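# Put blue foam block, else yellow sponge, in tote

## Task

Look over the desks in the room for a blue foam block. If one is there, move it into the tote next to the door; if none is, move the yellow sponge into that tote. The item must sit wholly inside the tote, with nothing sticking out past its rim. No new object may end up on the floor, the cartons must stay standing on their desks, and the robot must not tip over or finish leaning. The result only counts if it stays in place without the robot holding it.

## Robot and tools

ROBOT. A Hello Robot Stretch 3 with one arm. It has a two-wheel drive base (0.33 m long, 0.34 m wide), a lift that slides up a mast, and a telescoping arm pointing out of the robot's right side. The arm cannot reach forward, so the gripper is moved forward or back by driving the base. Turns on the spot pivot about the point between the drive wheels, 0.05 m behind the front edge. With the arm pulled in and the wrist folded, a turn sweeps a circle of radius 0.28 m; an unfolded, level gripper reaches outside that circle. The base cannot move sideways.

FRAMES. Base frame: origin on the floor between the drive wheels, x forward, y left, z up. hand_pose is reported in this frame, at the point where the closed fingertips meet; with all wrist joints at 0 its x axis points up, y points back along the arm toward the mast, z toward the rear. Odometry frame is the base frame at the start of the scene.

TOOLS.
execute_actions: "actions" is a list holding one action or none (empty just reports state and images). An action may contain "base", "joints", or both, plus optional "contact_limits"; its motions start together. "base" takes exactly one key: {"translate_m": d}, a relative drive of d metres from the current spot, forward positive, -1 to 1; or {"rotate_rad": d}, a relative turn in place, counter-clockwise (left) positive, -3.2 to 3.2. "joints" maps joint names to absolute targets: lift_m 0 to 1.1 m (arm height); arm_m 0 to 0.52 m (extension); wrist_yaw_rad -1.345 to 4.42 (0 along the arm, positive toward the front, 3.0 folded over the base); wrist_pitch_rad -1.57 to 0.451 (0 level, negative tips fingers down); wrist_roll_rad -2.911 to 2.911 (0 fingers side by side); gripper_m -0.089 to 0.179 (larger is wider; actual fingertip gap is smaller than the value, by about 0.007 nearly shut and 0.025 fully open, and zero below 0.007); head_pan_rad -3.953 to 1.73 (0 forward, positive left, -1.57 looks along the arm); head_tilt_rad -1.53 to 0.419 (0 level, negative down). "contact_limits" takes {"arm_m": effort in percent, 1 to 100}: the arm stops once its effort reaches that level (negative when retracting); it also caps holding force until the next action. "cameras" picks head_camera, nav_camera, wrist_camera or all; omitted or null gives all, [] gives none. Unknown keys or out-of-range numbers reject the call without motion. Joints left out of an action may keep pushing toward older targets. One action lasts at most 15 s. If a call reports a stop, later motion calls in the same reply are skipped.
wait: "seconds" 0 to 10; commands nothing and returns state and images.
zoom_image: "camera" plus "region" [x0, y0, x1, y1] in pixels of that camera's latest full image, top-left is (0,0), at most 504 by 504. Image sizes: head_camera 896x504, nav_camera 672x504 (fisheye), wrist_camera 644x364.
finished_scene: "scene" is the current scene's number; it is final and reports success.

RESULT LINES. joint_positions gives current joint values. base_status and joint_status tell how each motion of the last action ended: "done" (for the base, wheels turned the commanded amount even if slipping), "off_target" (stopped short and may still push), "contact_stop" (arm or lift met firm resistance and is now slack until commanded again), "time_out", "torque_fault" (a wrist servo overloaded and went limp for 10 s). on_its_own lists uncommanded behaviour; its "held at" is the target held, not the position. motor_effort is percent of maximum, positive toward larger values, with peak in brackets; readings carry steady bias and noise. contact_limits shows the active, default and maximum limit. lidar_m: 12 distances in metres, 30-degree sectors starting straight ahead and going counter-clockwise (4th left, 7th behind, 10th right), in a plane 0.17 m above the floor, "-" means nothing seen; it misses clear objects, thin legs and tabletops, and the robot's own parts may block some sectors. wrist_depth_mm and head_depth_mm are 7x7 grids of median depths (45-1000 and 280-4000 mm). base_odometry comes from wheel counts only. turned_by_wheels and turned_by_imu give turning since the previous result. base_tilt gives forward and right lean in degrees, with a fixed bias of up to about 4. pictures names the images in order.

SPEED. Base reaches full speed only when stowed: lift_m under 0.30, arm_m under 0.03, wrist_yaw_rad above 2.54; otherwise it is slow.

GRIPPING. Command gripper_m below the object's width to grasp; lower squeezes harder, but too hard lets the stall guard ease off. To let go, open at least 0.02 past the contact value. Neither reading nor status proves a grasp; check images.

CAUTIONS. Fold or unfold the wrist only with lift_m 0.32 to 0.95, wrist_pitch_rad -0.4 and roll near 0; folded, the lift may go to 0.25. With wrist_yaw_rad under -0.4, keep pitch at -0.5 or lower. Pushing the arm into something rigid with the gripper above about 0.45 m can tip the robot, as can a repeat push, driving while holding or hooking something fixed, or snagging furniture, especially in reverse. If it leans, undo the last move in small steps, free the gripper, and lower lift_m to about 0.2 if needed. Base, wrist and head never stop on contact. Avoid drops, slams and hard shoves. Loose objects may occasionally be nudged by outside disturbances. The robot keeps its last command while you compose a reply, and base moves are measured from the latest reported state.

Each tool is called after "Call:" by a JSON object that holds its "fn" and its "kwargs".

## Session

Call:
{"fn": "execute_actions", "kwargs": {"actions": [{"joints":{"head_pan_rad":1.5,"head_tilt_rad":-0.3,"lift_m":0.26}}], "cameras": ["nav_camera"]}}

Call:
{"fn": "execute_actions", "kwargs": {"actions": [{"joints":{"head_pan_rad":0}}], "cameras": ["nav_camera"]}}

Call:
{"fn": "execute_actions", "kwargs": {"actions": [{"joints":{"head_pan_rad":-1.6}}], "cameras": ["nav_camera"]}}

Call:
{"fn": "execute_actions", "kwargs": {"actions": [{"joints":{"head_pan_rad":-3.2}}], "cameras": ["nav_camera"]}}

Scene clock: 3.83 s.
base_odometry: x=+0.000 y=+0.000 heading=+0.000 (m, m, rad; odometry frame)
turned_by_wheels: +0.000 (rad since the last result)
turned_by_imu: +0.000 (rad since the last result)
base_tilt: forward=+0.3 right=+0.0 (deg)
lidar_m: 2.11 1.58 1.77 2.22 2.22 1.84 2.16 1.53 1.34 2.25 2.15 2.21
head_depth_mm: 1844 1910 1753 1831 1878 1944 1735 / 1989 2075 2118 2227 2276 2244 1733 / 2124 2234 2319 2406 2516 2242 1710 / 2371 2434 2535 2674 2708 2244 1738 / 2568 2664 2789 2918 2975 2245 1724 / 2437 2553 2631 2749 2803 2252 1739 / 2278 2358 2440 2542 2573 2233 1720
base_status: not commanded
joint_positions: lift_m=+0.261 arm_m=+0.001 wrist_yaw_rad=+2.896 wrist_pitch_rad=-0.422 wrist_roll_rad=+0.013 gripper_m=+0.037 head_pan_rad=+1.493 head_tilt_rad=-0.296
joint_status: all done
motor_effort: left_wheel=+0(0) right_wheel=-1(1) lift_m=+17(27) arm_m=-1(1) wrist_yaw_rad=+0(2) wrist_pitch_rad=+8(8) wrist_roll_rad=+0(0) gripper_m=+0(0) head_pan_rad=+2(30) head_tilt_rad=-1(20) (%)
hand_pose: x=+0.0333 y=+0.0708 z=+0.2724 quat_wxyz=(+0.233, +0.708, +0.061, +0.664) (m; base frame)
wrist_depth_mm: - - - - - - - / - - - - - - - / 954 - 847 866 824 825 802 / 698 - 689 661 655 652 634 / 576 550 568 545 553 518 520 / 479 496 - 456 - 451 438 / - - - - 393 389 385
pictures: nav_camera (sideways: a quarter turn counterclockwise sets it upright)
Images, in order (width x height): nav_camera 672x504.

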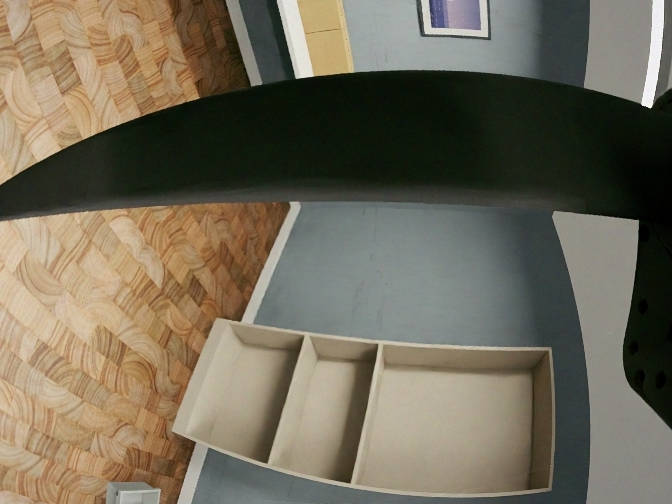

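Scene clock: 5.13 s.
base_odometry: x=+0.000 y=+0.000 heading=+0.000 (m, m, rad; odometry frame)
turned_by_wheels: +0.000 (rad since the last result)
turned_by_imu: +0.000 (rad since the last result)
base_tilt: forward=+0.2 right=-0.1 (deg)
lidar_m: 2.11 1.58 1.78 2.22 2.22 1.84 2.17 1.52 1.34 2.25 2.15 2.22
head_depth_mm: 2691 2786 2873 2966 2942 2251 1734 / 2740 2918 2988 3124 3222 2241 1734 / 2470 2624 2759 2889 2947 2254 1726 / 2271 2375 2463 2616 2750 2227 1730 / 2063 2152 2227 2336 2477 2250 1718 / 1921 2006 2070 2153 2231 2243 1727 / 1789 1856 1933 1984 2075 2124 1636
base_status: not commanded
joint_positions: lift_m=+0.261 arm_m=+0.001 wrist_yaw_rad=+2.896 wrist_pitch_rad=-0.422 wrist_roll_rad=+0.013 gripper_m=+0.037 head_pan_rad=+0.007 head_tilt_rad=-0.296
joint_status: all done
motor_effort: left_wheel=+0(0) right_wheel=+0(1) lift_m=+17(16) arm_m=-1(1) wrist_yaw_rad=+0(0) wrist_pitch_rad=+8(8) wrist_roll_rad=+0(0) gripper_m=+0(1) head_pan_rad=-2(29) head_tilt_rad=-1(1) (%)
hand_pose: x=+0.0333 y=+0.0708 z=+0.2724 quat_wxyz=(+0.233, +0.708, +0.061, +0.664) (m; base frame)
wrist_depth_mm: - - - - - - - / - - - - - - - / 912 - 877 843 835 814 793 / 706 - 686 665 645 631 623 / 573 543 567 543 549 531 513 / 484 486 - 463 - 444 443 / - - - - 390 389 384
pictures: nav_camera (sideways: a quarter turn counterclockwise sets it upright)
Images, in order (width x height): nav_camera 672x504.

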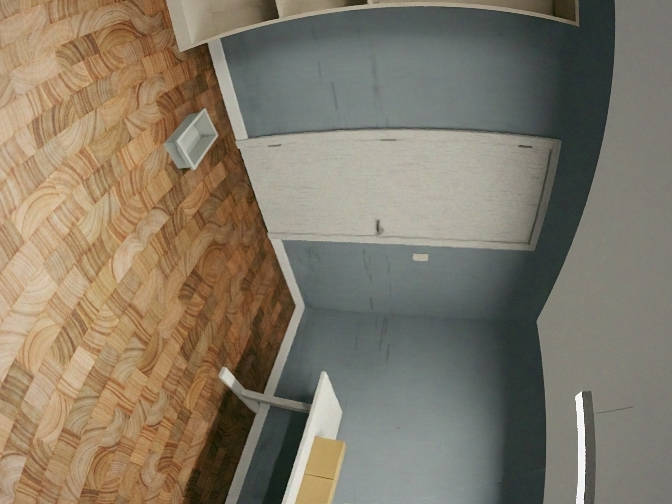

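Scene clock: 6.47 s.
base_odometry: x=+0.000 y=+0.000 heading=+0.000 (m, m, rad; odometry frame)
turned_by_wheels: +0.000 (rad since the last result)
turned_by_imu: +0.000 (rad since the last result)
base_tilt: forward=+0.2 right=-0.1 (deg)
lidar_m: 2.11 1.58 1.77 2.22 2.22 1.83 2.16 1.52 1.34 2.25 2.15 2.22
head_depth_mm: 1933 1985 2081 2139 1501 2054 1718 / 2087 2184 2266 2336 2371 2259 1716 / 2286 2343 2465 2575 2701 2263 1733 / 2522 2610 2752 2892 2888 2245 1728 / 2774 2937 3059 3205 3177 2260 1735 / 2736 2824 2969 3032 3056 2229 1726 / 2531 2637 2682 2846 2895 2242 1742
base_status: not commanded
joint_positions: lift_m=+0.261 arm_m=+0.001 wrist_yaw_rad=+2.896 wrist_pitch_rad=-0.422 wrist_roll_rad=+0.013 gripper_m=+0.037 head_pan_rad=-1.593 head_tilt_rad=-0.296
joint_status: all done
motor_effort: left_wheel=+0(0) right_wheel=-1(1) lift_m=+16(16) arm_m=-1(1) wrist_yaw_rad=+0(0) wrist_pitch_rad=+8(9) wrist_roll_rad=+0(0) gripper_m=+1(0) head_pan_rad=-2(30) head_tilt_rad=-1(1) (%)
hand_pose: x=+0.0333 y=+0.0708 z=+0.2724 quat_wxyz=(+0.233, +0.708, +0.061, +0.664) (m; base frame)
wrist_depth_mm: - - - - - - - / - - - - - - - / 937 - 878 855 825 805 808 / 711 - 685 665 652 639 642 / 575 556 564 539 559 529 518 / 482 482 - 465 - 448 442 / - - - - 392 389 385
pictures: nav_camera (sideways: a quarter turn counterclockwise sets it upright)
Images, in order (width x height): nav_camera 672x504.

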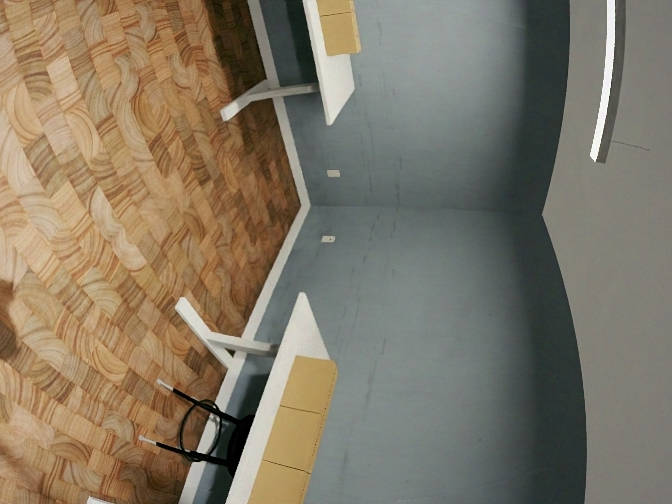

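Scene clock: 7.80 s.
base_odometry: x=+0.000 y=+0.000 heading=+0.000 (m, m, rad; odometry frame)
turned_by_wheels: +0.000 (rad since the last result)
turned_by_imu: +0.000 (rad since the last result)
base_tilt: forward=+0.2 right=-0.1 (deg)
lidar_m: 2.11 1.58 1.77 2.21 2.22 1.83 2.16 1.53 1.34 2.25 2.16 2.22
head_depth_mm: 2242 2318 2371 2451 2561 2225 1723 / 2394 2494 2593 2700 2774 2232 1713 / 2607 2686 2778 2955 3003 2291 1725 / 2451 2556 2626 2784 2815 2271 1737 / 2253 2295 2444 2524 2629 2213 1723 / 2045 2115 2197 2289 2395 2261 1722 / 1907 1959 2021 2087 2120 2195 1720
base_status: not commanded
joint_positions: lift_m=+0.261 arm_m=+0.001 wrist_yaw_rad=+2.896 wrist_pitch_rad=-0.422 wrist_roll_rad=+0.013 gripper_m=+0.037 head_pan_rad=-3.193 head_tilt_rad=-0.296
joint_status: all done
motor_effort: left_wheel=+0(0) right_wheel=-1(1) lift_m=+17(16) arm_m=-1(1) wrist_yaw_rad=+1(1) wrist_pitch_rad=+9(8) wrist_roll_rad=+0(0) gripper_m=+1(0) head_pan_rad=-2(30) head_tilt_rad=-1(1) (%)
hand_pose: x=+0.0333 y=+0.0708 z=+0.2724 quat_wxyz=(+0.233, +0.708, +0.061, +0.664) (m; base frame)
wrist_depth_mm: - - - - - - - / - - - - - - - / 943 - 870 845 830 820 788 / 703 - 686 650 654 628 646 / 594 540 577 532 550 526 518 / 472 489 - 456 - 454 440 / - - - - 397 388 385
pictures: nav_camera (sideways: a quarter turn counterclockwise sets it upright)
Images, in order (width x height): nav_camera 672x504.

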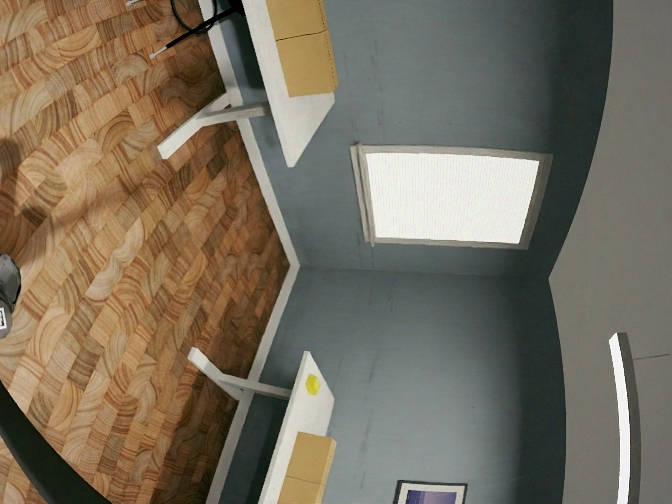

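Start with the corner at bearing -1.45.

Call:
{"fn": "execute_actions", "kwargs": {"actions": [{"base":{"rotate_rad":-1.45},"joints":{"head_pan_rad":0,"head_tilt_rad":-0.5}}], "cameras": []}}

Call:
{"fn": "execute_actions", "kwargs": {"actions": [{"base":{"translate_m":1.0}}], "cameras": []}}

Call:
{"fn": "execute_actions", "kwargs": {"actions": [{"base":{"translate_m":1.0},"joints":{"head_pan_rad":1.7}}], "cameras": ["nav_camera","head_camera"]}}

Call:
{"fn": "execute_actions", "kwargs": {"actions": [{"joints":{"head_pan_rad":-2.2}}], "cameras": ["nav_camera","head_camera"]}}

Scene clock: 14.03 s.
base_odometry: x=+0.000 y=+0.000 heading=-1.450 (m, m, rad; odometry frame)
turned_by_wheels: -1.450 (rad since the last result)
turned_by_imu: -1.460 (rad since the last result)
base_tilt: forward=+0.2 right=+0.0 (deg)
lidar_m: 2.45 2.15 2.21 1.99 1.58 1.77 1.88 1.92 1.84 2.04 1.34 1.34
head_depth_mm: 2100 2216 2315 2421 2243 1701 1434 / 2290 2460 2551 2698 2245 1738 1437 / 2578 2740 2921 2928 2222 1728 1439 / 2803 2965 3208 3127 2229 1738 1432 / 2626 2801 2994 3073 2216 1731 1428 / 2462 2600 2801 2943 2204 1735 1428 / 2320 2450 2563 2787 2158 1743 1425
base_status: done
joint_positions: lift_m=+0.261 arm_m=+0.001 wrist_yaw_rad=+2.896 wrist_pitch_rad=-0.422 wrist_roll_rad=+0.013 gripper_m=+0.037 head_pan_rad=-0.007 head_tilt_rad=-0.494
joint_status: all done
motor_effort: left_wheel=+3(13) right_wheel=-2(5) lift_m=+16(17) arm_m=-1(1) wrist_yaw_rad=+1(0) wrist_pitch_rad=+8(8) wrist_roll_rad=+0(0) gripper_m=+1(0) head_pan_rad=+3(30) head_tilt_rad=-2(14) (%)
hand_pose: x=+0.0333 y=+0.0708 z=+0.2724 quat_wxyz=(+0.233, +0.708, +0.061, +0.664) (m; base frame)
wrist_depth_mm: - - - - - - - / - - - - - - - / 907 - 884 849 837 810 781 / 705 - 676 670 648 640 623 / 581 549 570 545 558 521 513 / 483 480 - 460 - 443 440 / - - - - 398 388 387
pictures: none
No camera images: the call's "cameras" was empty. Leave "cameras" out to get every camera's image.

Scene clock: 18.97 s.
base_odometry: x=+0.121 y=-0.993 heading=-1.450 (m, m, rad; odometry frame)
turned_by_wheels: +0.000 (rad since the last result)
turned_by_imu: +0.006 (rad since the last result)
base_tilt: forward=+0.2 right=-0.1 (deg)
lidar_m: 1.70 1.27 1.77 1.81 2.44 2.32 2.87 3.05 1.55 0.88 0.87 1.33
head_depth_mm: 1429 1509 1587 1670 1786 1734 1433 / 1581 1649 1761 1891 2005 1744 1432 / 1747 1871 1986 2135 2194 1744 1435 / 1851 1986 2147 2299 2205 1741 1438 / 1726 1859 1995 2146 2197 1747 1427 / 1635 1758 1878 2026 2114 1731 1424 / 1550 1663 1759 1885 1970 1734 1426
base_status: done
joint_positions: lift_m=+0.261 arm_m=+0.001 wrist_yaw_rad=+2.896 wrist_pitch_rad=-0.422 wrist_roll_rad=+0.013 gripper_m=+0.037 head_pan_rad=-0.007 head_tilt_rad=-0.495
joint_status: not commanded
motor_effort: left_wheel=+3(14) right_wheel=-2(4) lift_m=+17(17) arm_m=-1(1) wrist_yaw_rad=+0(1) wrist_pitch_rad=+8(9) wrist_roll_rad=+0(0) gripper_m=+1(1) head_pan_rad=+3(2) head_tilt_rad=-1(2) (%)
hand_pose: x=+0.0332 y=+0.0708 z=+0.2723 quat_wxyz=(+0.233, +0.708, +0.061, +0.664) (m; base frame)
wrist_depth_mm: - - - - - - - / - - - - - - - / 923 - 864 859 817 807 796 / 707 - 683 669 646 656 618 / 570 550 569 554 554 524 516 / 481 491 - 459 - 454 442 / - - - - 398 390 387
pictures: none
No camera images: the call's "cameras" was empty. Leave "cameras" out to get every camera's image.

Scene clock: 23.90 s.
base_odometry: x=+0.242 y=-1.985 heading=-1.450 (m, m, rad; odometry frame)
turned_by_wheels: +0.000 (rad since the last result)
turned_by_imu: +0.006 (rad since the last result)
base_tilt: forward=+0.2 right=-0.1 (deg)
lidar_m: 0.95 0.92 0.94 0.75 2.69 3.09 3.72 2.13 0.91 0.78 0.73 0.74
head_depth_mm: 1130 1186 1246 1280 978 1402 1424 / 1281 1349 1425 1358 979 851 1395 / 1469 1551 1660 1352 983 819 1088 / 1726 1861 1887 1353 981 772 1432 / 2087 2282 2183 1026 982 767 1355 / 2593 2849 2838 1034 977 764 1334 / 2670 2817 1474 1276 - - -
base_status: done
joint_positions: lift_m=+0.261 arm_m=+0.001 wrist_yaw_rad=+2.896 wrist_pitch_rad=-0.422 wrist_roll_rad=+0.013 gripper_m=+0.037 head_pan_rad=+1.693 head_tilt_rad=-0.495
joint_status: all done
motor_effort: left_wheel=+2(14) right_wheel=-1(4) lift_m=+16(17) arm_m=-1(1) wrist_yaw_rad=+0(0) wrist_pitch_rad=+8(8) wrist_roll_rad=+0(0) gripper_m=+1(1) head_pan_rad=+2(30) head_tilt_rad=-2(2) (%)
hand_pose: x=+0.0332 y=+0.0708 z=+0.2723 quat_wxyz=(+0.233, +0.708, +0.061, +0.664) (m; base frame)
wrist_depth_mm: - - - - 940 777 677 / - - - - - 805 714 / 911 - 811 865 843 794 723 / 710 - 675 662 646 635 620 / 574 546 587 541 553 520 509 / 482 492 - 463 - 442 445 / - - - - 393 388 378
pictures: head_camera (sideways: a quarter turn clockwise sets it upright), nav_camera (sideways: a quarter turn counterclockwise sets it upright)
Images, in order (width x height): head_camera 896x504, nav_camera 672x504.

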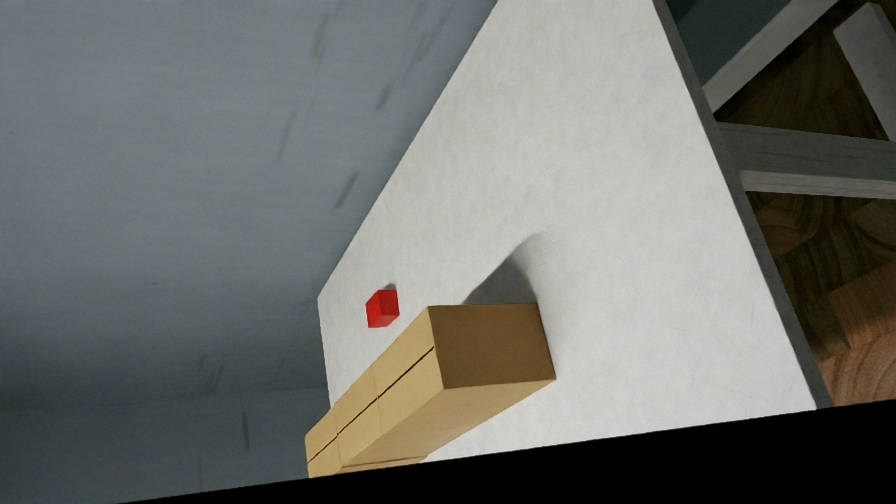

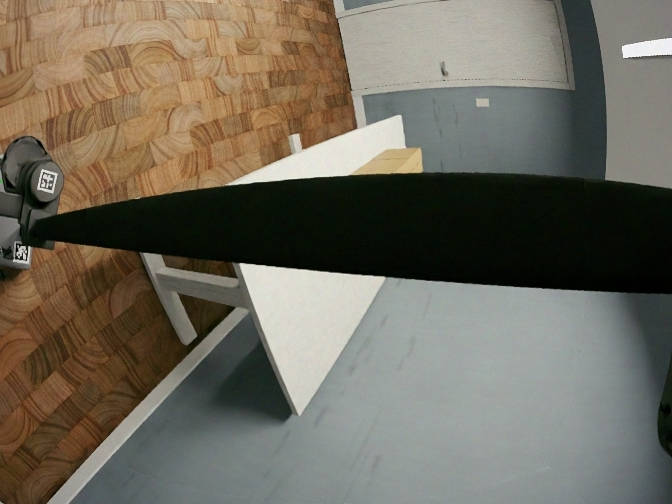

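Scene clock: 26.17 s.
base_odometry: x=+0.242 y=-1.985 heading=-1.450 (m, m, rad; odometry frame)
turned_by_wheels: +0.000 (rad since the last result)
turned_by_imu: +0.000 (rad since the last result)
base_tilt: forward=+0.2 right=+0.0 (deg)
lidar_m: 0.95 0.92 0.93 0.75 2.68 3.10 3.71 2.14 0.91 0.78 0.73 0.74
head_depth_mm: 3355 3610 1733 1225 985 1642 1429 / 3437 3639 2199 1069 981 1690 1428 / 2407 2687 2200 1347 980 1733 1432 / 1852 2002 2009 1356 1018 1194 1327 / 1495 1567 1666 1352 1064 1735 1397 / 1240 1293 1372 1325 1113 1587 1427 / 1061 1111 1155 1192 1200 1320 1369
base_status: not commanded
joint_positions: lift_m=+0.261 arm_m=+0.001 wrist_yaw_rad=+2.896 wrist_pitch_rad=-0.422 wrist_roll_rad=+0.013 gripper_m=+0.037 head_pan_rad=-2.193 head_tilt_rad=-0.495
joint_status: all done
motor_effort: left_wheel=+2(2) right_wheel=-1(2) lift_m=+17(16) arm_m=-1(1) wrist_yaw_rad=+0(0) wrist_pitch_rad=+9(8) wrist_roll_rad=+0(0) gripper_m=+1(0) head_pan_rad=-2(28) head_tilt_rad=-2(2) (%)
hand_pose: x=+0.0332 y=+0.0708 z=+0.2723 quat_wxyz=(+0.233, +0.708, +0.061, +0.664) (m; base frame)
wrist_depth_mm: - - - - 929 787 668 / - - - - - 824 727 / 945 - 802 840 824 818 742 / 714 - 689 661 661 627 632 / 564 547 567 544 559 522 514 / 482 496 - 458 - 447 438 / - - - - 395 394 387
pictures: head_camera (sideways: a quarter turn clockwise sets it upright), nav_camera (sideways: a quarter turn counterclockwise sets it upright)
Images, in order (width x height): head_camera 896x504, nav_camera 672x504.

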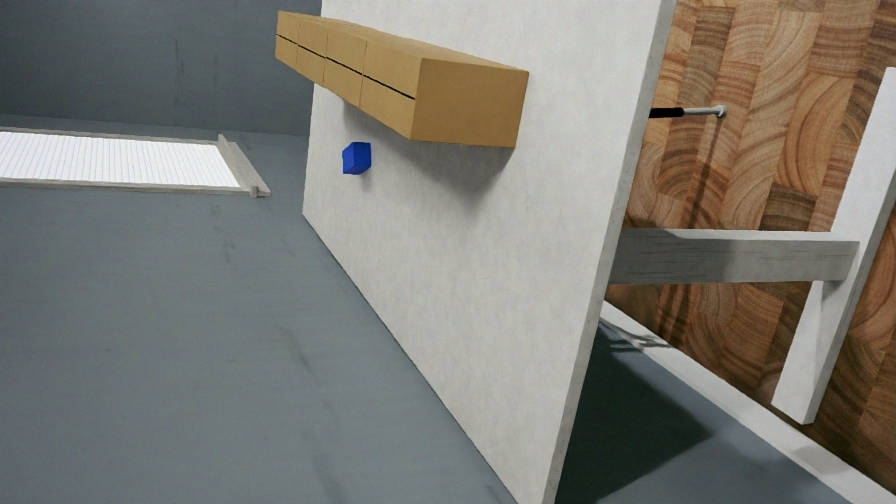

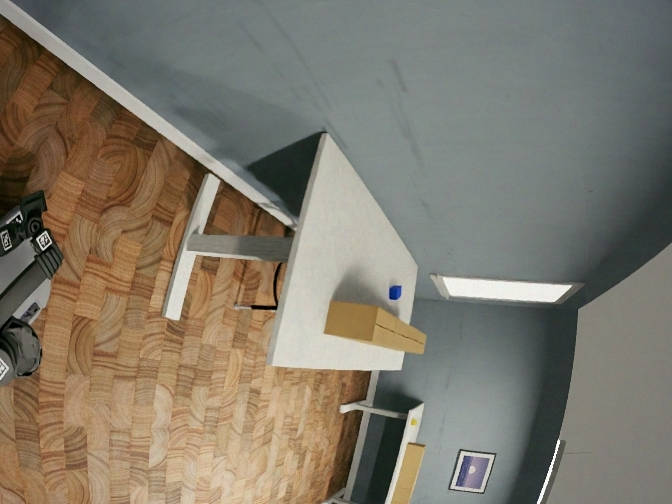

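Call:
{"fn": "execute_actions", "kwargs": {"actions": [{"base":{"translate_m":-0.6}}], "cameras": []}}

Call:
{"fn": "execute_actions", "kwargs": {"actions": [{"base":{"rotate_rad":0.63},"joints":{"head_pan_rad":-2.8,"head_tilt_rad":-0.7}}], "cameras": ["nav_camera"]}}

Scene clock: 37.13 s.
base_odometry: x=+0.169 y=-1.390 heading=-1.450 (m, m, rad; odometry frame)
turned_by_wheels: +0.000 (rad since the last result)
turned_by_imu: -0.003 (rad since the last result)
base_tilt: forward=+0.2 right=-0.1 (deg)
lidar_m: 1.40 1.41 0.97 1.79 2.68 2.67 3.29 2.92 0.96 0.74 1.08 1.09
head_depth_mm: 2945 3094 3250 3123 2218 1732 1428 / 2979 3157 3406 3096 2211 1737 1424 / 3074 3310 3486 1523 2207 1739 1434 / 2784 2961 1504 1226 1116 1740 1421 / 2235 2371 2325 1033 972 1286 1390 / 1878 1959 1972 930 864 766 1324 / 1588 1660 1729 1349 737 759 631
base_status: done
joint_positions: lift_m=+0.261 arm_m=+0.001 wrist_yaw_rad=+2.896 wrist_pitch_rad=-0.422 wrist_roll_rad=+0.013 gripper_m=+0.037 head_pan_rad=-2.193 head_tilt_rad=-0.495
joint_status: not commanded
motor_effort: left_wheel=+2(7) right_wheel=-2(7) lift_m=+17(17) arm_m=-1(1) wrist_yaw_rad=-1(1) wrist_pitch_rad=+8(8) wrist_roll_rad=+0(0) gripper_m=+1(1) head_pan_rad=-2(2) head_tilt_rad=-2(1) (%)
hand_pose: x=+0.0332 y=+0.0708 z=+0.2723 quat_wxyz=(+0.233, +0.708, +0.061, +0.664) (m; base frame)
wrist_depth_mm: - - - - - - - / - - - - - - - / 920 - 883 857 784 807 782 / 696 - 675 677 644 642 626 / 572 546 580 540 548 529 526 / 482 482 - 469 - 454 444 / - - - - 396 387 382
pictures: none
No camera images: the call's "cameras" was empty. Leave "cameras" out to get every camera's image.

Scene clock: 38.70 s.
base_odometry: x=+0.169 y=-1.390 heading=-0.820 (m, m, rad; odometry frame)
turned_by_wheels: +0.630 (rad since the last result)
turned_by_imu: +0.635 (rad since the last result)
base_tilt: forward=+0.3 right=-0.1 (deg)
lidar_m: 0.97 0.98 1.78 2.68 2.81 3.28 2.92 0.96 0.74 1.08 1.12 1.46
head_depth_mm: 2917 3206 2893 2193 1751 1475 1262 / 3010 3268 2805 2196 1755 1469 1257 / 3078 1541 1391 2126 1748 1464 1266 / 2596 1257 1158 1067 1756 1467 1265 / 2136 1843 974 955 1418 1458 1266 / 1799 1793 856 847 766 1409 1251 / 1552 1602 892 755 767 643 1198
base_status: done
joint_positions: lift_m=+0.261 arm_m=+0.001 wrist_yaw_rad=+2.896 wrist_pitch_rad=-0.422 wrist_roll_rad=+0.013 gripper_m=+0.037 head_pan_rad=-2.793 head_tilt_rad=-0.692
joint_status: all done
motor_effort: left_wheel=-2(11) right_wheel=+2(5) lift_m=+17(17) arm_m=-1(1) wrist_yaw_rad=+0(0) wrist_pitch_rad=+8(9) wrist_roll_rad=+0(0) gripper_m=+0(0) head_pan_rad=-2(24) head_tilt_rad=-3(16) (%)
hand_pose: x=+0.0332 y=+0.0708 z=+0.2723 quat_wxyz=(+0.233, +0.708, +0.061, +0.664) (m; base frame)
wrist_depth_mm: - - - - - - - / - - - - - - - / 930 - 864 857 829 818 794 / 718 - 681 658 650 635 635 / 570 545 574 540 555 521 521 / 482 487 - 461 - 453 443 / - - - - 391 390 387
pictures: nav_camera (sideways: a quarter turn counterclockwise sets it upright)
Images, in order (width x height): nav_camera 672x504.

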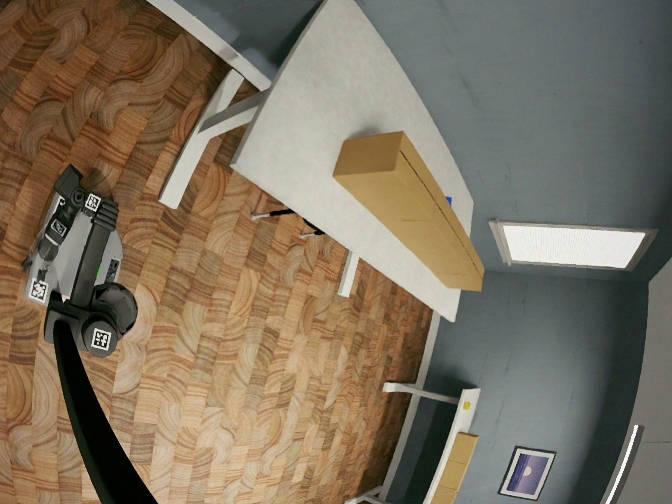

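Clear, with some margin; angle in slightly.

Call:
{"fn": "execute_actions", "kwargs": {"actions": [{"base":{"rotate_rad":0.05}}], "cameras": []}}

Call:
{"fn": "execute_actions", "kwargs": {"actions": [{"base":{"translate_m":-0.75},"joints":{"head_pan_rad":-1.57,"head_tilt_rad":-0.8}}], "cameras": ["nav_camera"]}}

Call:
{"fn": "execute_actions", "kwargs": {"actions": [{"base":{"translate_m":-0.45},"joints":{"lift_m":0.94}}], "cameras": ["nav_camera","head_camera"]}}

Scene clock: 43.93 s.
base_odometry: x=+0.169 y=-1.390 heading=-0.770 (m, m, rad; odometry frame)
turned_by_wheels: +0.050 (rad since the last result)
turned_by_imu: +0.050 (rad since the last result)
base_tilt: forward=+0.2 right=-0.1 (deg)
lidar_m: 0.98 1.50 1.78 2.68 2.85 3.28 2.92 0.96 0.74 1.08 1.14 1.45
head_depth_mm: 2948 3214 2951 2207 1748 1479 1259 / 3050 3195 2694 2152 1744 1469 1268 / 2888 1338 1261 2052 1763 1461 1270 / 2307 1843 1069 984 1707 1476 1254 / 1946 1867 918 909 808 1463 1259 / 1658 1705 852 799 766 695 1257 / 1436 1536 1260 784 769 643 1218
base_status: done
joint_positions: lift_m=+0.261 arm_m=+0.001 wrist_yaw_rad=+2.896 wrist_pitch_rad=-0.422 wrist_roll_rad=+0.013 gripper_m=+0.037 head_pan_rad=-2.793 head_tilt_rad=-0.692
joint_status: not commanded
motor_effort: left_wheel=-2(12) right_wheel=+1(6) lift_m=+17(16) arm_m=-1(1) wrist_yaw_rad=+0(1) wrist_pitch_rad=+9(9) wrist_roll_rad=+0(0) gripper_m=+1(1) head_pan_rad=-2(2) head_tilt_rad=-3(3) (%)
hand_pose: x=+0.0332 y=+0.0708 z=+0.2723 quat_wxyz=(+0.233, +0.708, +0.061, +0.664) (m; base frame)
wrist_depth_mm: - - - - - - - / - - - - - - - / 933 - 879 865 827 808 785 / 691 - 677 669 650 635 628 / 578 549 566 538 551 531 517 / 477 491 - 464 - 449 445 / - - - - 392 393 383
pictures: none
No camera images: the call's "cameras" was empty. Leave "cameras" out to get every camera's image.

Scene clock: 48.23 s.
base_odometry: x=-0.369 y=-0.868 heading=-0.770 (m, m, rad; odometry frame)
turned_by_wheels: +0.000 (rad since the last result)
turned_by_imu: -0.004 (rad since the last result)
base_tilt: forward=+0.2 right=-0.1 (deg)
lidar_m: 1.72 2.29 2.79 2.48 2.86 2.64 2.18 1.04 0.61 0.45 0.69 1.56
head_depth_mm: 888 994 1055 572 518 592 546 / 893 1000 1058 571 523 590 557 / 898 1007 1050 573 531 600 557 / 903 1021 1047 571 538 604 556 / 908 1020 1055 573 544 599 1148 / 908 1026 1050 571 555 601 1143 / 922 1036 1046 569 560 602 1131
base_status: done
joint_positions: lift_m=+0.261 arm_m=+0.001 wrist_yaw_rad=+2.896 wrist_pitch_rad=-0.422 wrist_roll_rad=+0.013 gripper_m=+0.037 head_pan_rad=-1.577 head_tilt_rad=-0.790
joint_status: all done
motor_effort: left_wheel=-2(13) right_wheel=+0(3) lift_m=+17(17) arm_m=-1(1) wrist_yaw_rad=+0(0) wrist_pitch_rad=+9(8) wrist_roll_rad=+0(0) gripper_m=+1(0) head_pan_rad=+2(29) head_tilt_rad=-4(15) (%)
hand_pose: x=+0.0332 y=+0.0708 z=+0.2723 quat_wxyz=(+0.233, +0.708, +0.061, +0.664) (m; base frame)
wrist_depth_mm: - - - - - - - / - - - - - - - / 911 - 873 873 852 813 787 / 702 - 679 654 655 633 635 / 573 537 567 541 547 526 518 / 479 494 - 458 - 454 449 / - - - - 396 390 382
pictures: nav_camera (sideways: a quarter turn counterclockwise sets it upright)
Images, in order (width x height): nav_camera 672x504.

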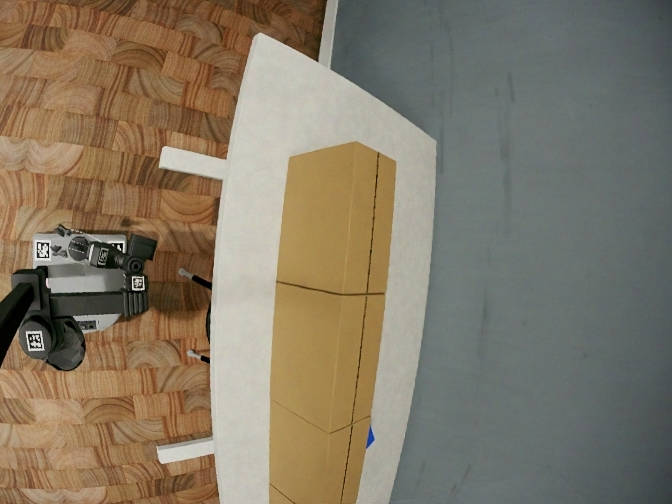

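Scene clock: 55.23 s.
base_odometry: x=-0.692 y=-0.554 heading=-0.770 (m, m, rad; odometry frame)
turned_by_wheels: +0.000 (rad since the last result)
turned_by_imu: -0.003 (rad since the last result)
base_tilt: forward=+0.2 right=+0.0 (deg)
lidar_m: 2.18 2.69 2.83 2.47 2.31 1.74 1.73 1.37 0.69 0.46 0.55 0.97
head_depth_mm: 863 970 1045 874 - - 529 / 867 977 1047 844 - - 523 / 877 983 1052 798 - - - / 882 988 1053 571 514 - 532 / 890 996 1048 570 - - 537 / 891 1007 1045 570 513 579 546 / 893 1012 1048 571 512 589 545
base_status: done
joint_positions: lift_m=+0.939 arm_m=+0.001 wrist_yaw_rad=+2.896 wrist_pitch_rad=-0.422 wrist_roll_rad=+0.013 gripper_m=+0.037 head_pan_rad=-1.577 head_tilt_rad=-0.790
joint_status: all done
motor_effort: left_wheel=-1(13) right_wheel=+1(3) lift_m=+43(47) arm_m=-1(1) wrist_yaw_rad=-1(0) wrist_pitch_rad=+9(8) wrist_roll_rad=+0(0) gripper_m=+1(1) head_pan_rad=+2(3) head_tilt_rad=-3(3) (%)
hand_pose: x=+0.0332 y=+0.0708 z=+0.9511 quat_wxyz=(+0.233, +0.708, +0.061, +0.664) (m; base frame)
wrist_depth_mm: - - - - - - - / - - - - - - - / - - - - - - - / - - - - - - - / - - - - - - - / - - - - - - - / - - - - - - -
pictures: head_camera (sideways: a quarter turn clockwise sets it upright), nav_camera (sideways: a quarter turn counterclockwise sets it upright)
Images, in order (width x height): head_camera 896x504, nav_camera 672x504.

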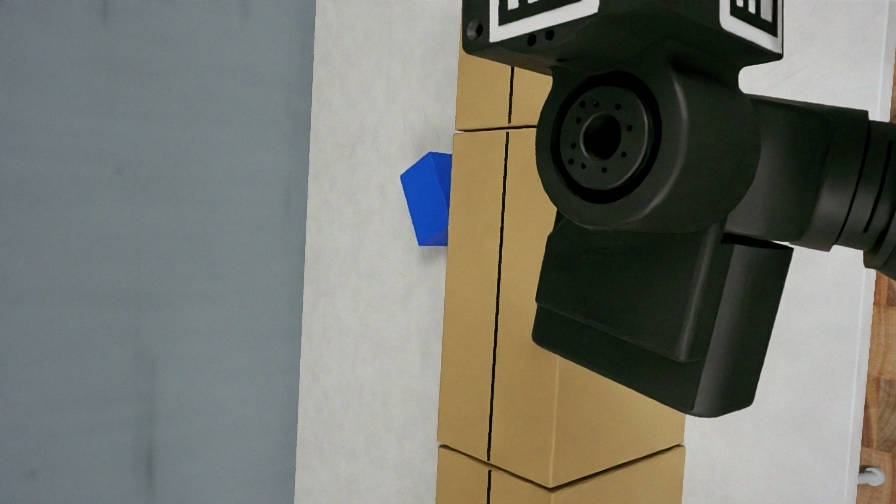

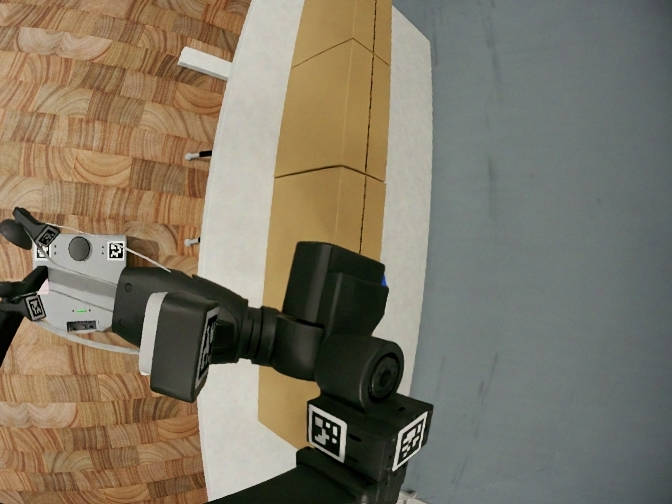

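Call:
{"fn": "execute_actions", "kwargs": {"actions": [{"joints":{"wrist_yaw_rad":1.6}}], "cameras": []}}

Call:
{"fn": "execute_actions", "kwargs": {"actions": [{"base":{"translate_m":-0.035},"joints":{"lift_m":1.08,"wrist_pitch_rad":-0.2}}], "cameras": []}}

Call:
{"fn": "execute_actions", "kwargs": {"actions": [{"joints":{"wrist_yaw_rad":0,"arm_m":0.48,"gripper_m":0.15}}], "cameras": []}}

Call:
{"fn": "execute_actions", "kwargs": {"actions": [{"joints":{"wrist_pitch_rad":-1.4}}]}}

Scene clock: 60.40 s.
base_odometry: x=-0.692 y=-0.554 heading=-0.770 (m, m, rad; odometry frame)
turned_by_wheels: +0.000 (rad since the last result)
turned_by_imu: +0.000 (rad since the last result)
base_tilt: forward=+0.2 right=-0.1 (deg)
lidar_m: 2.18 2.68 2.83 2.47 2.31 1.74 1.73 1.36 0.69 0.46 0.55 0.97
head_depth_mm: 867 973 1045 866 - - 516 / 866 974 1049 843 - - 515 / 875 981 1052 798 - - 827 / 878 991 1050 571 505 575 - / 881 995 1048 572 512 592 - / 887 1001 1048 570 514 591 - / 898 1013 1046 571 513 - -
base_status: not commanded
joint_positions: lift_m=+0.939 arm_m=+0.001 wrist_yaw_rad=+1.603 wrist_pitch_rad=-0.422 wrist_roll_rad=+0.013 gripper_m=+0.037 head_pan_rad=-1.577 head_tilt_rad=-0.790
joint_status: all done
motor_effort: left_wheel=-2(2) right_wheel=+1(0) lift_m=+43(43) arm_m=-1(1) wrist_yaw_rad=-4(1) wrist_pitch_rad=+9(8) wrist_roll_rad=+0(0) gripper_m=+1(0) head_pan_rad=+2(2) head_tilt_rad=-3(3) (%)
hand_pose: x=+0.2024 y=-0.1394 z=+0.9511 quat_wxyz=(+0.585, +0.602, -0.378, +0.389) (m; base frame)
wrist_depth_mm: - - - - - - - / - - - - - 532 - / - - - - 794 488 348 / - - - - 636 479 296 / - - - - 490 441 287 / - - - - - 394 286 / - - - - - 342 284
pictures: none
No camera images: the call's "cameras" was empty. Leave "cameras" out to get every camera's image.

Scene clock: 62.50 s.
base_odometry: x=-0.718 y=-0.530 heading=-0.770 (m, m, rad; odometry frame)
turned_by_wheels: +0.000 (rad since the last result)
turned_by_imu: +0.000 (rad since the last result)
base_tilt: forward=+0.3 right=+0.0 (deg)
lidar_m: 2.21 2.71 2.83 2.47 2.28 1.70 1.70 1.36 0.67 0.46 0.58 1.00
head_depth_mm: - - - - 493 569 528 / - - - - 501 567 527 / - - - - 511 574 526 / 877 987 1046 - - 578 538 / 885 992 1047 - - 579 536 / 887 1006 1050 - - 579 537 / 893 1004 1090 - - 579 546
base_status: done
joint_positions: lift_m=+1.079 arm_m=+0.001 wrist_yaw_rad=+1.603 wrist_pitch_rad=-0.222 wrist_roll_rad=+0.013 gripper_m=+0.037 head_pan_rad=-1.577 head_tilt_rad=-0.790
joint_status: all done
motor_effort: left_wheel=-1(7) right_wheel=+1(1) lift_m=+43(45) arm_m=-1(1) wrist_yaw_rad=-2(2) wrist_pitch_rad=+13(14) wrist_roll_rad=+0(0) gripper_m=+0(0) head_pan_rad=+2(3) head_tilt_rad=-3(3) (%)
hand_pose: x=+0.2232 y=-0.1387 z=+1.1383 quat_wxyz=(+0.543, +0.562, -0.436, +0.447) (m; base frame)
wrist_depth_mm: - - - - - - - / - - - - - - - / - - - - - - - / - - - - - - - / - - - - 904 581 868 / - - - - - 482 483 / - - - - 614 435 376
pictures: none
No camera images: the call's "cameras" was empty. Leave "cameras" out to get every camera's image.

Scene clock: 67.20 s.
base_odometry: x=-0.718 y=-0.530 heading=-0.770 (m, m, rad; odometry frame)
turned_by_wheels: +0.000 (rad since the last result)
turned_by_imu: +0.000 (rad since the last result)
base_tilt: forward=+0.2 right=+0.0 (deg)
lidar_m: 2.21 2.71 2.84 2.48 2.28 1.70 1.70 1.36 0.67 0.46 0.57 1.00
head_depth_mm: 862 966 1042 840 494 568 529 / 867 972 1051 841 500 567 527 / 882 985 1049 801 500 574 527 / 891 987 1045 778 501 578 537 / 885 997 1046 571 507 579 536 / 888 997 1046 572 512 583 537 / 891 1009 1050 567 513 589 544
base_status: not commanded
joint_positions: lift_m=+1.079 arm_m=+0.480 wrist_yaw_rad=+0.001 wrist_pitch_rad=-0.221 wrist_roll_rad=+0.013 gripper_m=+0.150 head_pan_rad=-1.577 head_tilt_rad=-0.790
joint_status: all done
motor_effort: left_wheel=-2(2) right_wheel=+1(1) lift_m=+43(43) arm_m=+2(3) wrist_yaw_rad=+0(0) wrist_pitch_rad=+13(13) wrist_roll_rad=+0(0) gripper_m=+1(100) head_pan_rad=+3(2) head_tilt_rad=-3(4) (%)
hand_pose: x=-0.0212 y=-0.8693 z=+1.1383 quat_wxyz=(+0.698, +0.078, -0.707, -0.079) (m; base frame)
wrist_depth_mm: 264 258 255 249 245 241 235 / 281 276 270 264 258 254 248 / 300 295 289 281 276 268 262 / 323 316 308 301 295 285 281 / 349 341 329 324 318 305 298 / 382 368 361 350 340 341 319 / 417 411 388 384 372 360 357
pictures: none
No camera images: the call's "cameras" was empty. Leave "cameras" out to get every camera's image.

Scene clock: 68.63 s.
base_odometry: x=-0.718 y=-0.530 heading=-0.770 (m, m, rad; odometry frame)
turned_by_wheels: +0.000 (rad since the last result)
turned_by_imu: +0.000 (rad since the last result)
base_tilt: forward=+0.2 right=+0.0 (deg)
lidar_m: 2.21 2.71 2.84 2.47 2.29 1.70 1.70 1.36 0.67 0.46 0.57 1.00
head_depth_mm: 858 969 1038 842 494 567 528 / 864 980 1045 844 501 566 527 / 856 1002 1051 799 500 574 527 / 866 1000 1047 781 500 580 537 / 883 996 1043 572 508 577 537 / 886 1001 1044 570 511 585 535 / 898 1008 1048 569 512 590 545
base_status: not commanded
joint_positions: lift_m=+1.079 arm_m=+0.480 wrist_yaw_rad=+0.001 wrist_pitch_rad=-1.396 wrist_roll_rad=+0.013 gripper_m=+0.150 head_pan_rad=-1.577 head_tilt_rad=-0.790
joint_status: all done
motor_effort: left_wheel=-2(2) right_wheel=+1(1) lift_m=+43(43) arm_m=+2(2) wrist_yaw_rad=-1(0) wrist_pitch_rad=-2(11) wrist_roll_rad=+0(0) gripper_m=+0(0) head_pan_rad=+3(2) head_tilt_rad=-3(4) (%)
hand_pose: x=-0.0216 y=-0.6455 z=+0.9616 quat_wxyz=(+0.539, +0.452, -0.545, -0.457) (m; base frame)
wrist_depth_mm: 405 397 399 394 398 388 384 / 411 406 400 400 392 385 388 / 409 409 404 397 391 390 387 / 414 407 401 357 399 393 390 / 415 410 409 395 395 394 389 / 414 407 406 400 398 393 391 / 413 381 399 404 396 396 387
pictures: head_camera (sideways: a quarter turn clockwise sets it upright), nav_camera (sideways: a quarter turn counterclockwise sets it upright), wrist_camera
Images, in order (width x height): head_camera 896x504, nav_camera 672x504, wrist_camera 644x364.

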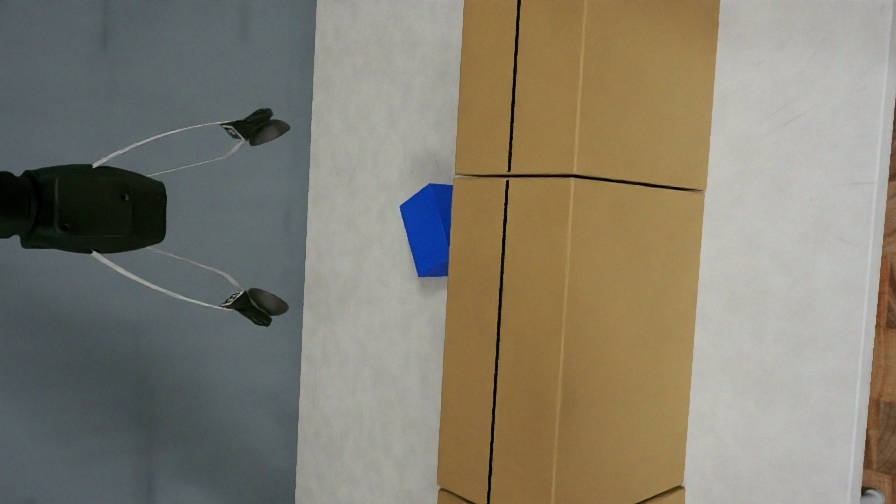

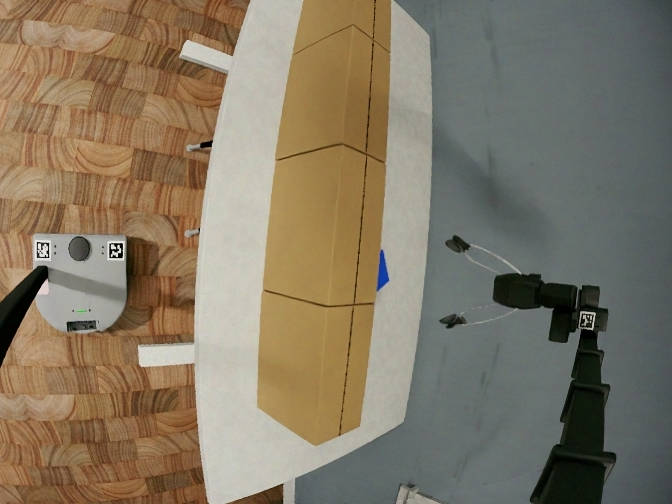

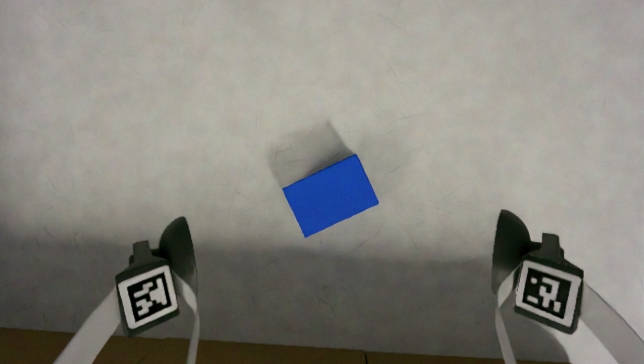

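Call:
{"fn": "execute_actions", "kwargs": {"actions": [{"base":{"translate_m":0.012},"joints":{"wrist_roll_rad":1.15,"arm_m":0.5,"lift_m":0.95,"gripper_m":0.13}}], "cameras": ["wrist_camera","head_camera"]}}

Scene clock: 74.07 s.
base_odometry: x=-0.709 y=-0.538 heading=-0.770 (m, m, rad; odometry frame)
turned_by_wheels: +0.000 (rad since the last result)
turned_by_imu: +0.000 (rad since the last result)
base_tilt: forward=+0.2 right=+0.0 (deg)
lidar_m: 2.20 2.71 2.83 2.47 2.29 1.72 1.71 1.36 0.68 0.46 0.57 0.99
head_depth_mm: 842 - 1012 844 495 566 527 / - 984 1047 840 501 566 527 / - - 1028 555 501 578 536 / 874 968 1007 772 502 579 536 / 883 994 1045 571 508 576 536 / 888 1001 1047 571 513 584 546 / 891 1012 1044 570 512 590 545
base_status: done
joint_positions: lift_m=+0.951 arm_m=+0.500 wrist_yaw_rad=+0.001 wrist_pitch_rad=-1.397 wrist_roll_rad=+1.144 gripper_m=+0.130 head_pan_rad=-1.577 head_tilt_rad=-0.790
joint_status: all done
motor_effort: left_wheel=-2(3) right_wheel=+1(5) lift_m=+16(36) arm_m=+2(2) wrist_yaw_rad=+0(1) wrist_pitch_rad=-2(3) wrist_roll_rad=+3(4) gripper_m=+0(87) head_pan_rad=+3(2) head_tilt_rad=-4(3) (%)
hand_pose: x=-0.0216 y=-0.6650 z=+0.8327 quat_wxyz=(+0.163, +0.137, -0.748, -0.629) (m; base frame)
wrist_depth_mm: 301 284 272 258 248 236 227 / 304 291 274 262 251 241 230 / 310 299 282 265 254 244 236 / 317 301 285 226 253 248 237 / 326 309 290 232 258 250 242 / 331 323 295 283 266 - 244 / 340 318 301 286 272 259 232
pictures: head_camera (sideways: a quarter turn clockwise sets it upright), wrist_camera
Images, in order (width x height): head_camera 896x504, wrist_camera 644x364.

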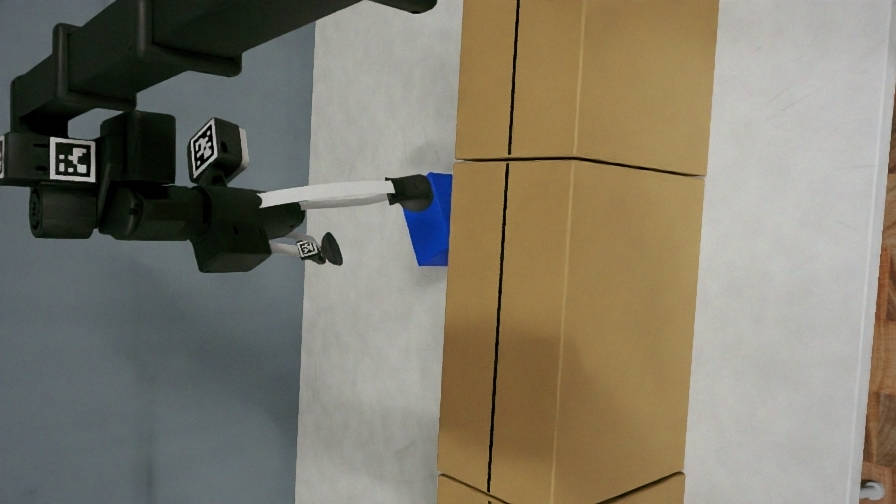

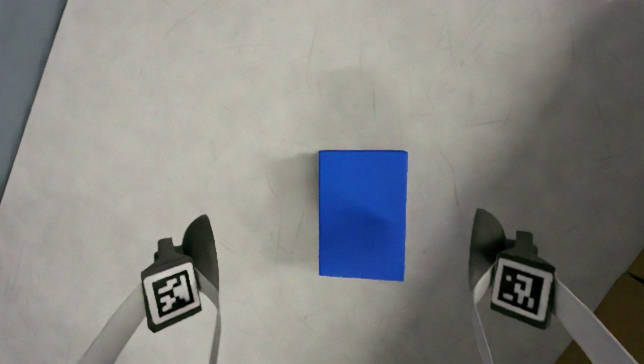

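Call:
{"fn": "execute_actions", "kwargs": {"actions": [{"joints":{"lift_m":0.87}}], "cameras": ["wrist_camera"]}}

Call:
{"fn": "execute_actions", "kwargs": {"actions": [{"joints":{"gripper_m":0.02}}], "cameras": ["wrist_camera"]}}

Call:
{"fn": "execute_actions", "kwargs": {"actions": [{"joints":{"lift_m":1.08,"wrist_roll_rad":0}}], "cameras": ["wrist_camera"]}}

Scene clock: 79.37 s.
base_odometry: x=-0.709 y=-0.538 heading=-0.770 (m, m, rad; odometry frame)
turned_by_wheels: +0.000 (rad since the last result)
turned_by_imu: +0.000 (rad since the last result)
base_tilt: forward=+0.2 right=+0.0 (deg)
lidar_m: 2.19 2.70 2.83 2.47 2.29 1.71 1.71 1.36 0.68 0.46 0.57 1.00
head_depth_mm: 863 960 - - 500 568 528 / 866 - 1020 837 500 568 529 / 872 - 980 554 501 578 537 / 879 990 1010 673 502 578 535 / 882 992 1054 570 507 578 537 / 886 1005 1047 570 511 584 546 / 891 1008 1043 570 512 591 545
base_status: not commanded
joint_positions: lift_m=+0.871 arm_m=+0.500 wrist_yaw_rad=+0.001 wrist_pitch_rad=-1.397 wrist_roll_rad=+1.144 gripper_m=+0.130 head_pan_rad=-1.577 head_tilt_rad=-0.790
joint_status: all done
motor_effort: left_wheel=-2(2) right_wheel=+1(0) lift_m=+16(18) arm_m=+2(2) wrist_yaw_rad=-1(1) wrist_pitch_rad=-2(2) wrist_roll_rad=+3(2) gripper_m=+1(1) head_pan_rad=+3(2) head_tilt_rad=-3(3) (%)
hand_pose: x=-0.0216 y=-0.6650 z=+0.7527 quat_wxyz=(+0.163, +0.137, -0.748, -0.629) (m; base frame)
wrist_depth_mm: 209 200 190 182 174 166 160 / 214 203 194 184 177 169 162 / 217 207 198 189 180 170 164 / 223 212 202 146 142 174 167 / 227 216 204 148 145 176 169 / 232 225 206 152 147 - 172 / 238 223 213 157 188 182 174
pictures: wrist_camera
Images, in order (width x height): wrist_camera 644x364.

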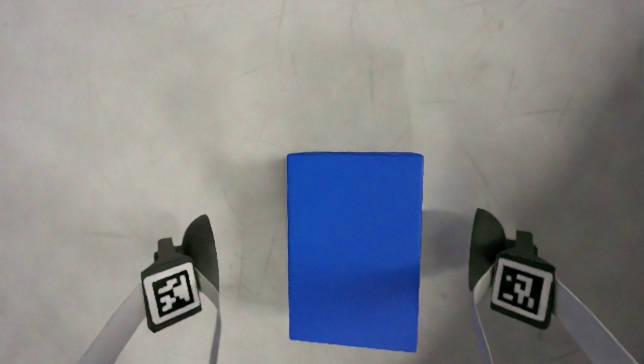

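Scene clock: 80.97 s.
base_odometry: x=-0.709 y=-0.538 heading=-0.770 (m, m, rad; odometry frame)
turned_by_wheels: +0.000 (rad since the last result)
turned_by_imu: +0.000 (rad since the last result)
base_tilt: forward=+0.2 right=+0.0 (deg)
lidar_m: 2.20 2.71 2.84 2.47 2.30 1.72 1.71 1.36 0.68 0.46 0.57 0.99
head_depth_mm: 864 952 - - 497 566 526 / 869 - 1013 841 500 568 527 / 874 - 982 801 500 578 536 / 877 981 1010 572 502 578 536 / 880 993 1046 569 509 578 536 / 887 999 1047 570 512 586 547 / 893 1010 1049 569 512 590 544
base_status: not commanded
joint_positions: lift_m=+0.871 arm_m=+0.500 wrist_yaw_rad=+0.001 wrist_pitch_rad=-1.397 wrist_roll_rad=+1.144 gripper_m=+0.021 head_pan_rad=-1.577 head_tilt_rad=-0.790
joint_status: all done
motor_effort: left_wheel=-2(2) right_wheel=+0(1) lift_m=+16(16) arm_m=+2(2) wrist_yaw_rad=+0(2) wrist_pitch_rad=-2(2) wrist_roll_rad=+2(3) gripper_m=-19(100) head_pan_rad=+2(2) head_tilt_rad=-4(3) (%)
hand_pose: x=-0.0216 y=-0.6649 z=+0.7527 quat_wxyz=(+0.163, +0.136, -0.748, -0.629) (m; base frame)
wrist_depth_mm: 209 200 191 181 173 166 160 / 214 204 195 185 176 169 162 / 218 207 197 188 179 172 165 / 223 212 200 144 178 175 167 / 226 216 207 147 141 177 169 / 233 221 - 149 144 178 172 / 238 226 213 152 188 185 174
pictures: wrist_camera
Images, in order (width x height): wrist_camera 644x364.

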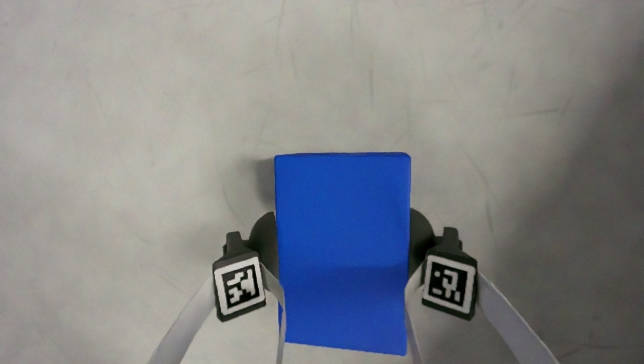

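Scene clock: 83.70 s.
base_odometry: x=-0.709 y=-0.538 heading=-0.770 (m, m, rad; odometry frame)
turned_by_wheels: +0.000 (rad since the last result)
turned_by_imu: +0.000 (rad since the last result)
base_tilt: forward=+0.2 right=+0.0 (deg)
lidar_m: 2.20 2.71 2.83 2.47 2.30 1.72 1.71 1.37 0.68 0.46 0.57 0.99
head_depth_mm: 863 970 1038 839 496 568 529 / 869 973 1049 842 501 568 529 / 869 964 996 841 499 578 537 / 872 975 1014 840 501 578 538 / 885 992 1047 571 509 576 535 / 889 1000 1051 571 511 585 546 / 895 1008 1046 570 512 590 548
base_status: not commanded
joint_positions: lift_m=+1.079 arm_m=+0.500 wrist_yaw_rad=+0.001 wrist_pitch_rad=-1.397 wrist_roll_rad=+0.007 gripper_m=+0.021 head_pan_rad=-1.577 head_tilt_rad=-0.790
joint_status: all done
motor_effort: left_wheel=-2(2) right_wheel=+1(1) lift_m=+43(43) arm_m=+2(2) wrist_yaw_rad=-1(1) wrist_pitch_rad=-2(2) wrist_roll_rad=-3(5) gripper_m=-19(19) head_pan_rad=+3(2) head_tilt_rad=-3(3) (%)
hand_pose: x=-0.0216 y=-0.6651 z=+0.9616 quat_wxyz=(+0.540, +0.454, -0.543, -0.456) (m; base frame)
wrist_depth_mm: 407 401 398 396 389 389 385 / 412 402 401 396 392 387 382 / 409 407 403 402 391 389 393 / 408 412 408 144 397 389 385 / 410 409 403 146 141 397 389 / 411 407 - 149 143 393 391 / 412 416 410 152 393 396 390
pictures: wrist_camera
Images, in order (width x height): wrist_camera 644x364.

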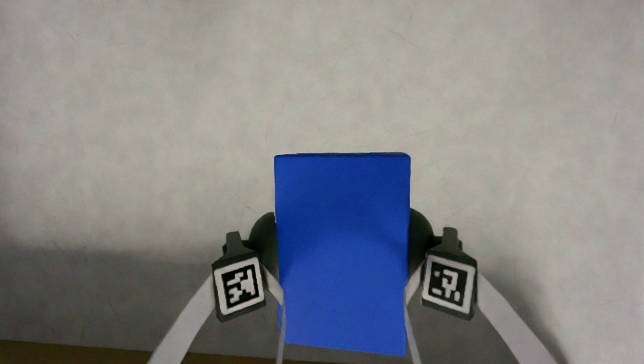

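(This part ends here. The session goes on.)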